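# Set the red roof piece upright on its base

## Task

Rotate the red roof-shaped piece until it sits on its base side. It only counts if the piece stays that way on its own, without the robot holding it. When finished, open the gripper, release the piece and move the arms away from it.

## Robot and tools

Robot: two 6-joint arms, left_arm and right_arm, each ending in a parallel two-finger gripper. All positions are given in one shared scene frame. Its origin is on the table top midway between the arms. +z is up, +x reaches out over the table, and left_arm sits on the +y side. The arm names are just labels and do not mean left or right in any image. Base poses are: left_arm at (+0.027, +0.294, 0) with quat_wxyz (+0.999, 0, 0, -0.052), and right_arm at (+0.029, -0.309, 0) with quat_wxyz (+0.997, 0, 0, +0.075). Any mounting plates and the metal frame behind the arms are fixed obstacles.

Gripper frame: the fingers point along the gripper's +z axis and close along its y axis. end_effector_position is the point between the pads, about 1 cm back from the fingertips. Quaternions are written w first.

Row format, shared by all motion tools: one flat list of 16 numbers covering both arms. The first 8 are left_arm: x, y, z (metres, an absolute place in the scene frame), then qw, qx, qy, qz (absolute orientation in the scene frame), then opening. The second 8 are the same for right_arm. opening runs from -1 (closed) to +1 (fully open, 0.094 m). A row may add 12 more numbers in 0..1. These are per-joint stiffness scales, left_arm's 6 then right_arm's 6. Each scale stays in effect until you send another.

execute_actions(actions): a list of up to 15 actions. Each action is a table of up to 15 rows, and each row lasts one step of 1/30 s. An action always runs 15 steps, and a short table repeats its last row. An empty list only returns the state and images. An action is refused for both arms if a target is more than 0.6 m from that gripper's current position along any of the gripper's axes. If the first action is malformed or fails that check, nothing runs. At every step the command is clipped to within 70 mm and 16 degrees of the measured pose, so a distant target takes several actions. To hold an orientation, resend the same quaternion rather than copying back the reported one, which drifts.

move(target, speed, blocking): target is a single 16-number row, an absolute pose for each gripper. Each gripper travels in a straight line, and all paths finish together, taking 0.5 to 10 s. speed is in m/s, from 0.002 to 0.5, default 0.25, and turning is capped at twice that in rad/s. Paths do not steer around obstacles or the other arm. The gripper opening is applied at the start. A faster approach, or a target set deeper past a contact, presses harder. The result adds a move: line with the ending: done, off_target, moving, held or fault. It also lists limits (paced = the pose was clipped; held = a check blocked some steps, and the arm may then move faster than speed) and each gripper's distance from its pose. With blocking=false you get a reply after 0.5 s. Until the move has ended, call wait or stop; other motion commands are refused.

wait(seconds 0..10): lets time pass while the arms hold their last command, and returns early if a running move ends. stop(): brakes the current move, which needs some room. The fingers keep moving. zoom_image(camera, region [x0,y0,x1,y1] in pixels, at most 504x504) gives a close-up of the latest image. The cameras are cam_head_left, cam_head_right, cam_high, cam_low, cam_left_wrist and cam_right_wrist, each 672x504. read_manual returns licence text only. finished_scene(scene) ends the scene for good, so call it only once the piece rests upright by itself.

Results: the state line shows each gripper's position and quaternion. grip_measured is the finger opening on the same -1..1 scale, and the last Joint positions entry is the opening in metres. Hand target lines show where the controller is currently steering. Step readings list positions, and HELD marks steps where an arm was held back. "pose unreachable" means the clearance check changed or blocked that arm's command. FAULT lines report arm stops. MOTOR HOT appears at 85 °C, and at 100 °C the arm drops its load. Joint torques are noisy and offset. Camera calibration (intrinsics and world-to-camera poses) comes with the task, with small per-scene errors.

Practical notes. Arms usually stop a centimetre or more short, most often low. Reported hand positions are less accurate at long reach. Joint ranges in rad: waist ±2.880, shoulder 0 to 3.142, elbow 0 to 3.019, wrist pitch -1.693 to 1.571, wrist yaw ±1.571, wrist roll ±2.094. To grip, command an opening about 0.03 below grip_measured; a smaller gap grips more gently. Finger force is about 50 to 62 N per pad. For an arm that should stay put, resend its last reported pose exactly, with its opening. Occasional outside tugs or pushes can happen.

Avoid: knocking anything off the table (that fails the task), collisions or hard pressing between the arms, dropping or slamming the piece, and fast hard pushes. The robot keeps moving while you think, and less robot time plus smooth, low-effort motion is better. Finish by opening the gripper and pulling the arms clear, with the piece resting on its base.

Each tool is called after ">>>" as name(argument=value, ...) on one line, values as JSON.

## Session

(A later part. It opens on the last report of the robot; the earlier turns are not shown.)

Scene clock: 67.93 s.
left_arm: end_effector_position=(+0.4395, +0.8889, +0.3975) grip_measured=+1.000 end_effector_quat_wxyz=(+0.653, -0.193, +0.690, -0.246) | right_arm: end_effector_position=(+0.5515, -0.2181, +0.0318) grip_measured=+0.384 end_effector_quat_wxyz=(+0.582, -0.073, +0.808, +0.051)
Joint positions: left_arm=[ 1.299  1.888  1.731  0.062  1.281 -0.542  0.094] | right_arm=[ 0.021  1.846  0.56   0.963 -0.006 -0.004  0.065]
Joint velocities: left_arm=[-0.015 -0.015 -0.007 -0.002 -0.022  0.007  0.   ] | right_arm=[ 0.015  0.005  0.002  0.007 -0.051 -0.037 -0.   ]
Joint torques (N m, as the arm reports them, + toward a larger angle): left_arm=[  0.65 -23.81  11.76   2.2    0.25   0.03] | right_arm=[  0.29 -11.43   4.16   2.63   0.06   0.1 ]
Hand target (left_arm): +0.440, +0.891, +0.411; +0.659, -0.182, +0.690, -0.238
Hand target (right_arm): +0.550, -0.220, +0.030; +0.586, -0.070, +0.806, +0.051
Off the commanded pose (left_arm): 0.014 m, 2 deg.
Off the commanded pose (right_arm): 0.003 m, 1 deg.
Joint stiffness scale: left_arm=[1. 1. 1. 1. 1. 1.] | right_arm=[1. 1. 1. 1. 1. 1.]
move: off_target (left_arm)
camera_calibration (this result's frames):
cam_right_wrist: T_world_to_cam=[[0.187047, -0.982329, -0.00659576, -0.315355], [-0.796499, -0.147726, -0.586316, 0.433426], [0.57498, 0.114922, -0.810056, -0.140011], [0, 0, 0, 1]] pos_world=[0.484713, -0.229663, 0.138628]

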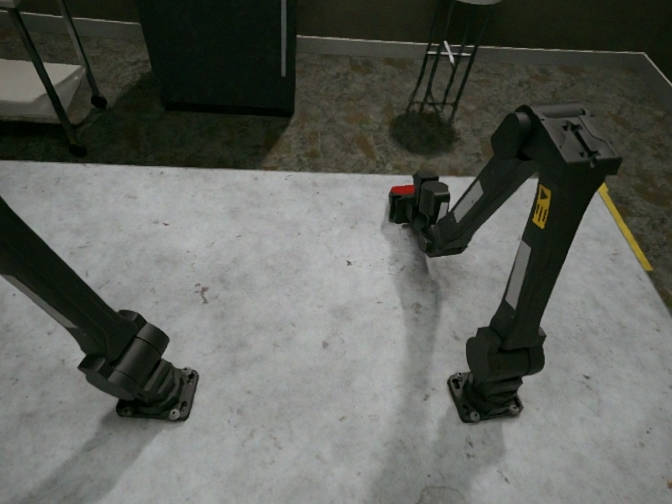

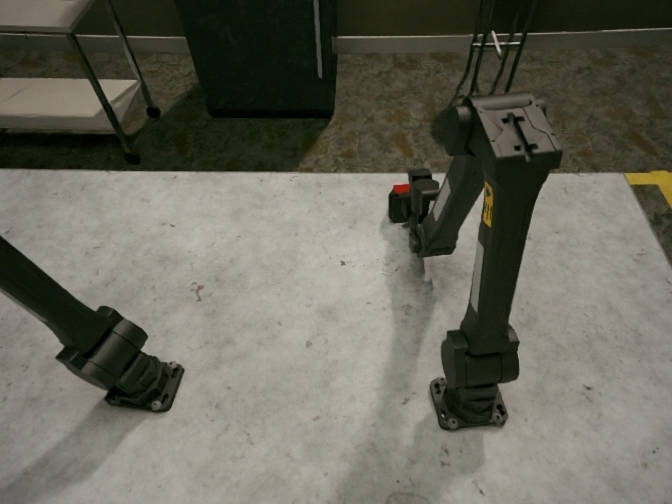

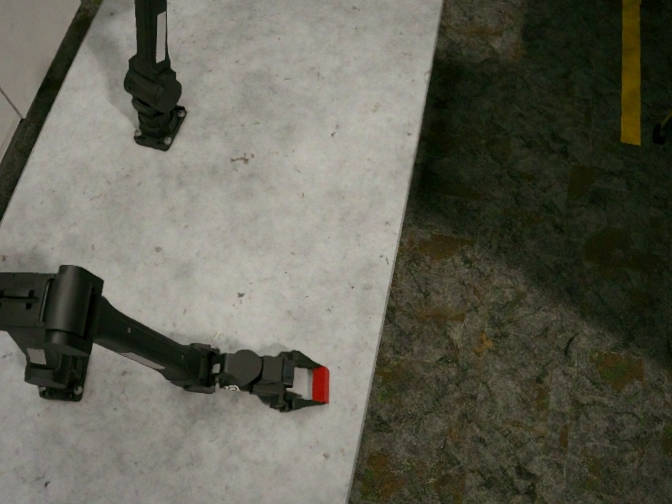

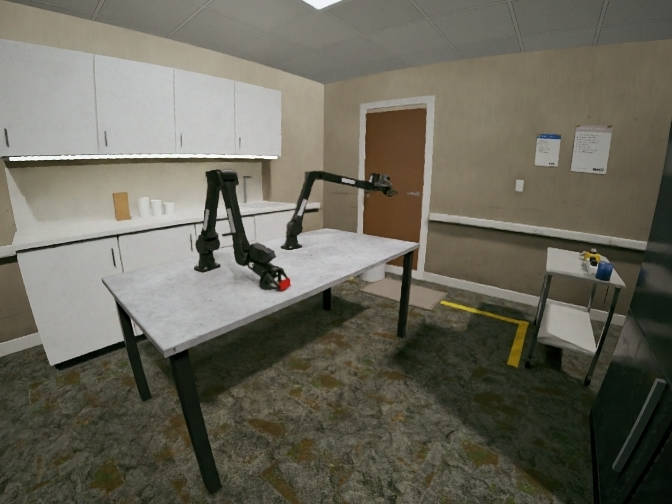

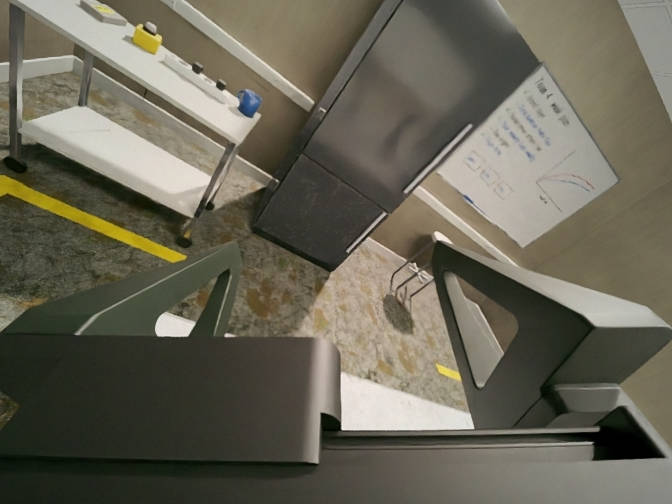

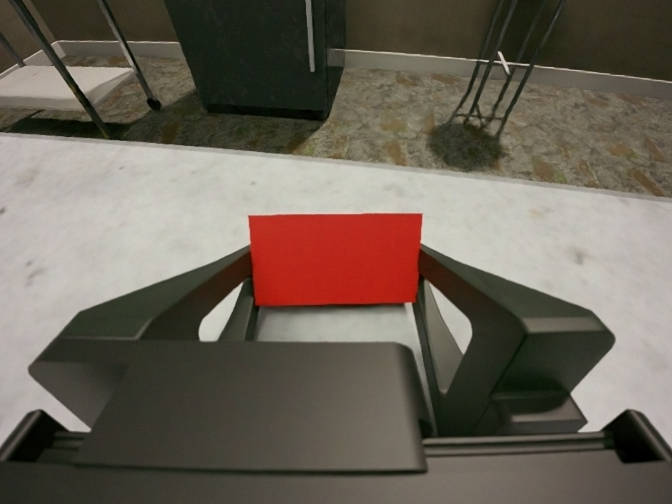

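>>> move(target=[0.44,0.891,0.411,0.659,-0.182,0.69,-0.238,1,0.55,-0.22,0.03,0.586,-0.07,0.806,0.051,1])

>>> move(target=[0.44,0.891,0.411,0.659,-0.182,0.69,-0.238,1,0.45,-0.24,0.12,0.586,-0.07,0.806,0.051,1])

>>> zoom_image(camera="cam_high", region=[270,345,370,420])

Scene clock: 76.57 s.
left_arm: end_effector_position=(+0.4395, +0.8889, +0.3975) grip_measured=+1.000 end_effector_quat_wxyz=(+0.653, -0.193, +0.690, -0.246) | right_arm: end_effector_position=(+0.5515, -0.2181, +0.0319) grip_measured=+1.000 end_effector_quat_wxyz=(+0.582, -0.073, +0.808, +0.051)
Joint positions: left_arm=[ 1.299  1.888  1.731  0.062  1.281 -0.542  0.094] | right_arm=[ 0.021  1.846  0.56   0.964 -0.006 -0.004  0.094]
Joint velocities: left_arm=[-0.005  0.005  0.002  0.002  0.007  0.022  0.   ] | right_arm=[-0.005  0.005 -0.017  0.002  0.051 -0.11   0.   ]
Joint torques (N m, as the arm reports them, + toward a larger angle): left_arm=[  0.82 -24.15  11.75   2.27   0.24   0.04] | right_arm=[  0.26 -11.55   4.06   2.75   0.06   0.1 ]
Hand target (left_arm): +0.440, +0.891, +0.411; +0.659, -0.182, +0.690, -0.238
Hand target (right_arm): +0.550, -0.220, +0.030; +0.586, -0.070, +0.806, +0.051
Off the commanded pose (left_arm): 0.014 m, 2 deg.
Off the commanded pose (right_arm): 0.003 m, 1 deg.
Joint stiffness scale: left_arm=[1. 1. 1. 1. 1. 1.] | right_arm=[1. 1. 1. 1. 1. 1.]
move: off_target (left_arm)
camera_calibration (this result's frames):
cam_right_wrist: T_world_to_cam=[[0.187052, -0.982328, -0.00658268, -0.315357], [-0.796058, -0.14765, -0.586934, 0.433372], [0.575589, 0.115027, -0.809608, -0.140229], [0, 0, 0, 1]] pos_world=[0.484692, -0.229667, 0.138754]

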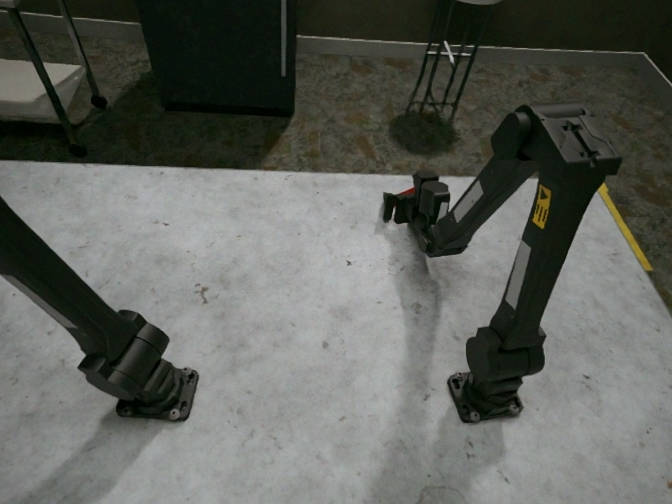

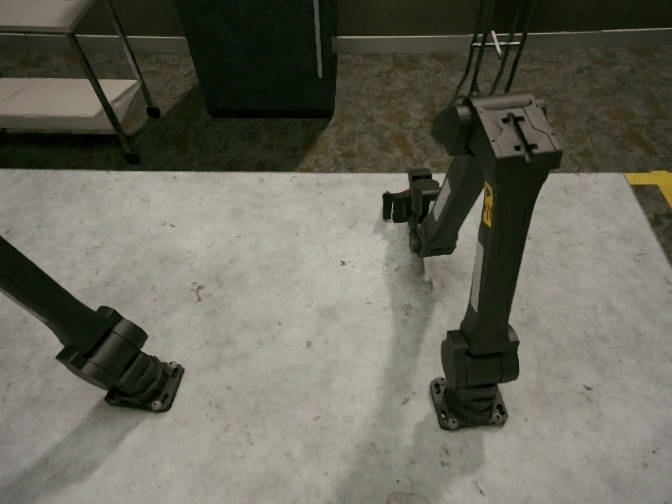

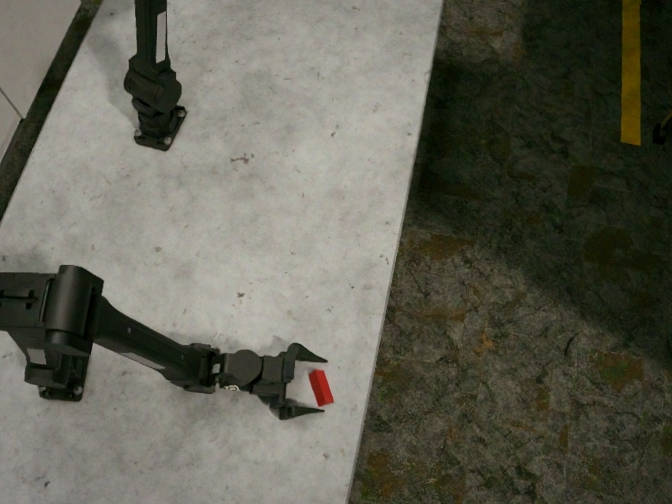

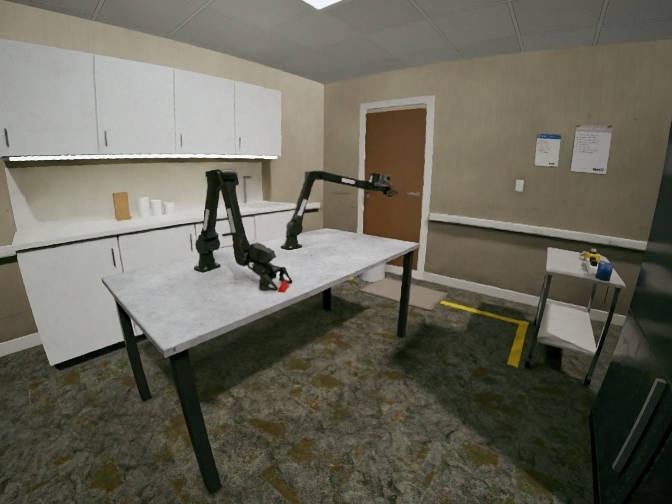

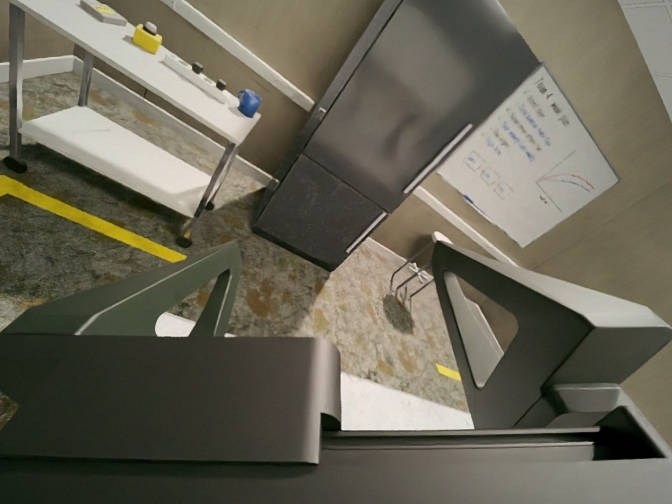

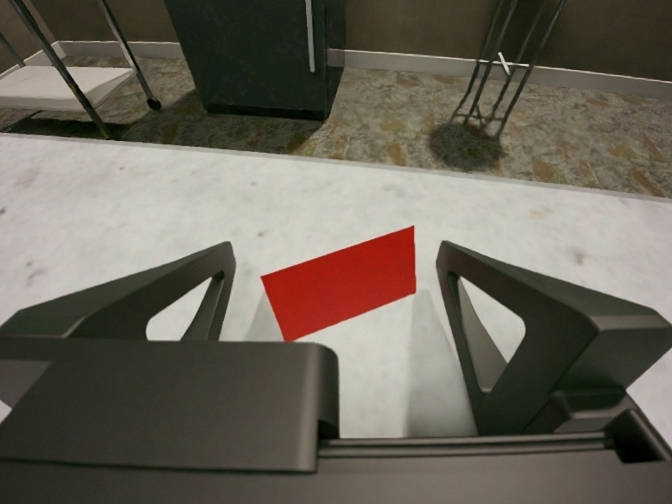

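Scene clock: 77.67 s.
left_arm: end_effector_position=(+0.4395, +0.8889, +0.3975) grip_measured=+1.000 end_effector_quat_wxyz=(+0.653, -0.193, +0.690, -0.246) | right_arm: end_effector_position=(+0.4503, -0.2381, +0.1249) grip_measured=+1.000 end_effector_quat_wxyz=(+0.593, -0.071, +0.801, +0.053)
Joint positions: left_arm=[ 1.299  1.888  1.731  0.062  1.281 -0.542  0.094] | right_arm=[ 0.012  1.278  0.304  0.677 -0.015 -0.004  0.094]
Joint velocities: left_arm=[ 0.005 -0.005 -0.012 -0.002 -0.007 -0.007  0.   ] | right_arm=[-0.015 -0.015  0.007 -0.002  0.007 -0.007  0.   ]
Joint torques (N m, as the arm reports them, + toward a larger angle): left_arm=[  0.74 -23.85  11.7    2.24   0.24   0.06] | right_arm=[-0.24 -6.44  7.19  1.09 -0.15  0.06]
Hand target (left_arm): +0.440, +0.891, +0.411; +0.659, -0.182, +0.690, -0.238
Hand target (right_arm): +0.449, -0.241, +0.120; +0.586, -0.070, +0.806, +0.051
Off the commanded pose (left_arm): 0.014 m, 2 deg.
Off the commanded pose (right_arm): 0.005 m, 1 deg.
Joint stiffness scale: left_arm=[1. 1. 1. 1. 1. 1.] | right_arm=[1. 1. 1. 1. 1. 1.]
move: off_target (left_arm)
camera_calibration (this result's frames):
cam_right_wrist: T_world_to_cam=[[0.186462, -0.982424, -0.00869595, -0.314874], [-0.781156, -0.142882, -0.607767, 0.401433], [0.595842, 0.120118, -0.794068, -0.014255], [0, 0, 0, 1]] pos_world=[0.380787, -0.25027, 0.22992]

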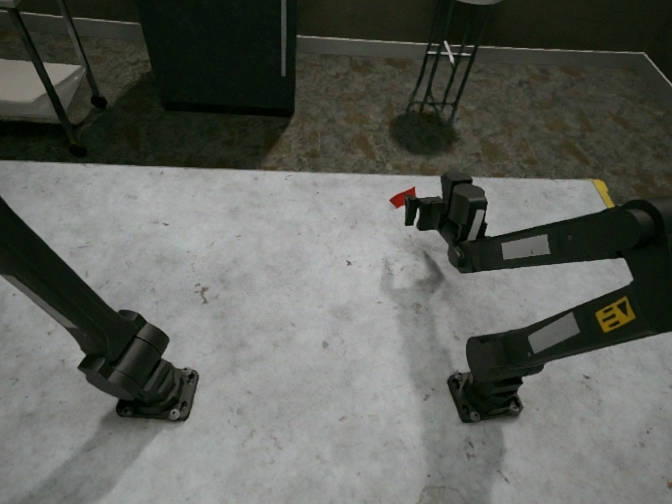

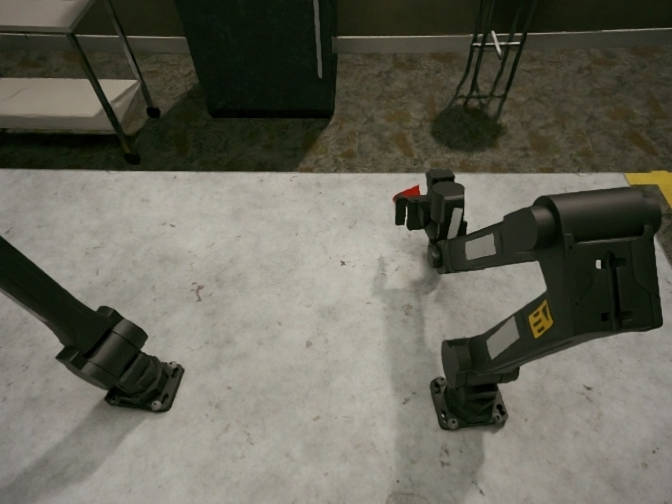

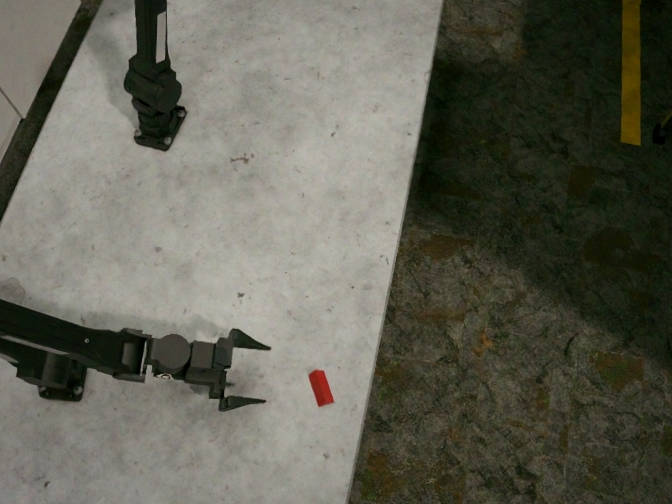

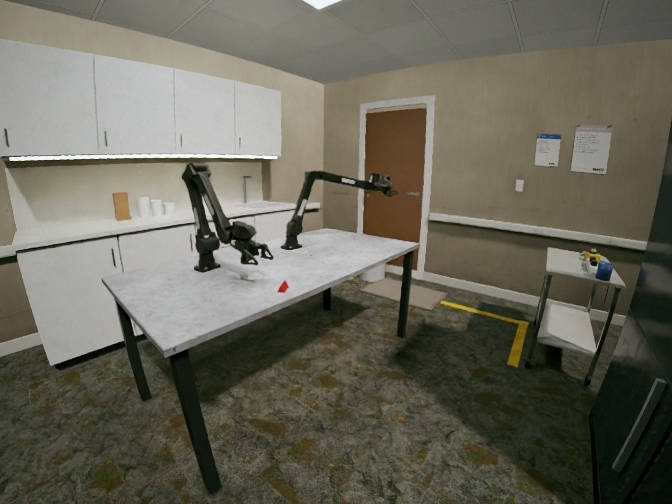

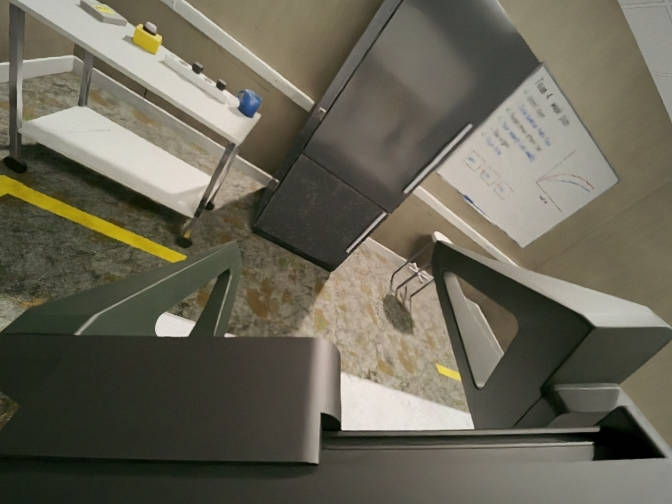

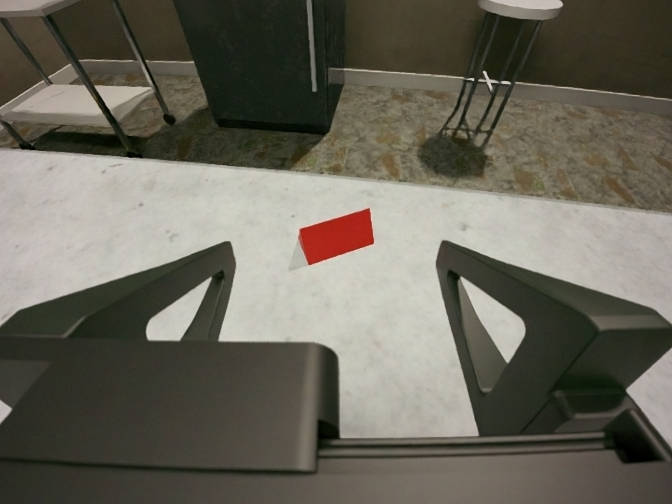

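Region (270, 345, 370, 420) of cam_high's 672x504 image, scaled by 5.040, with more detail than that image has; it fills the top 378 rows of this view, and the rest is white.

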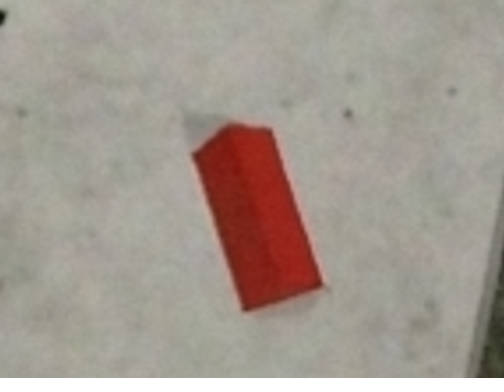

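Symmetric ridge, 32 mm wide.

>>> finished_scene(scene=1)

The scene is finished: the task was done.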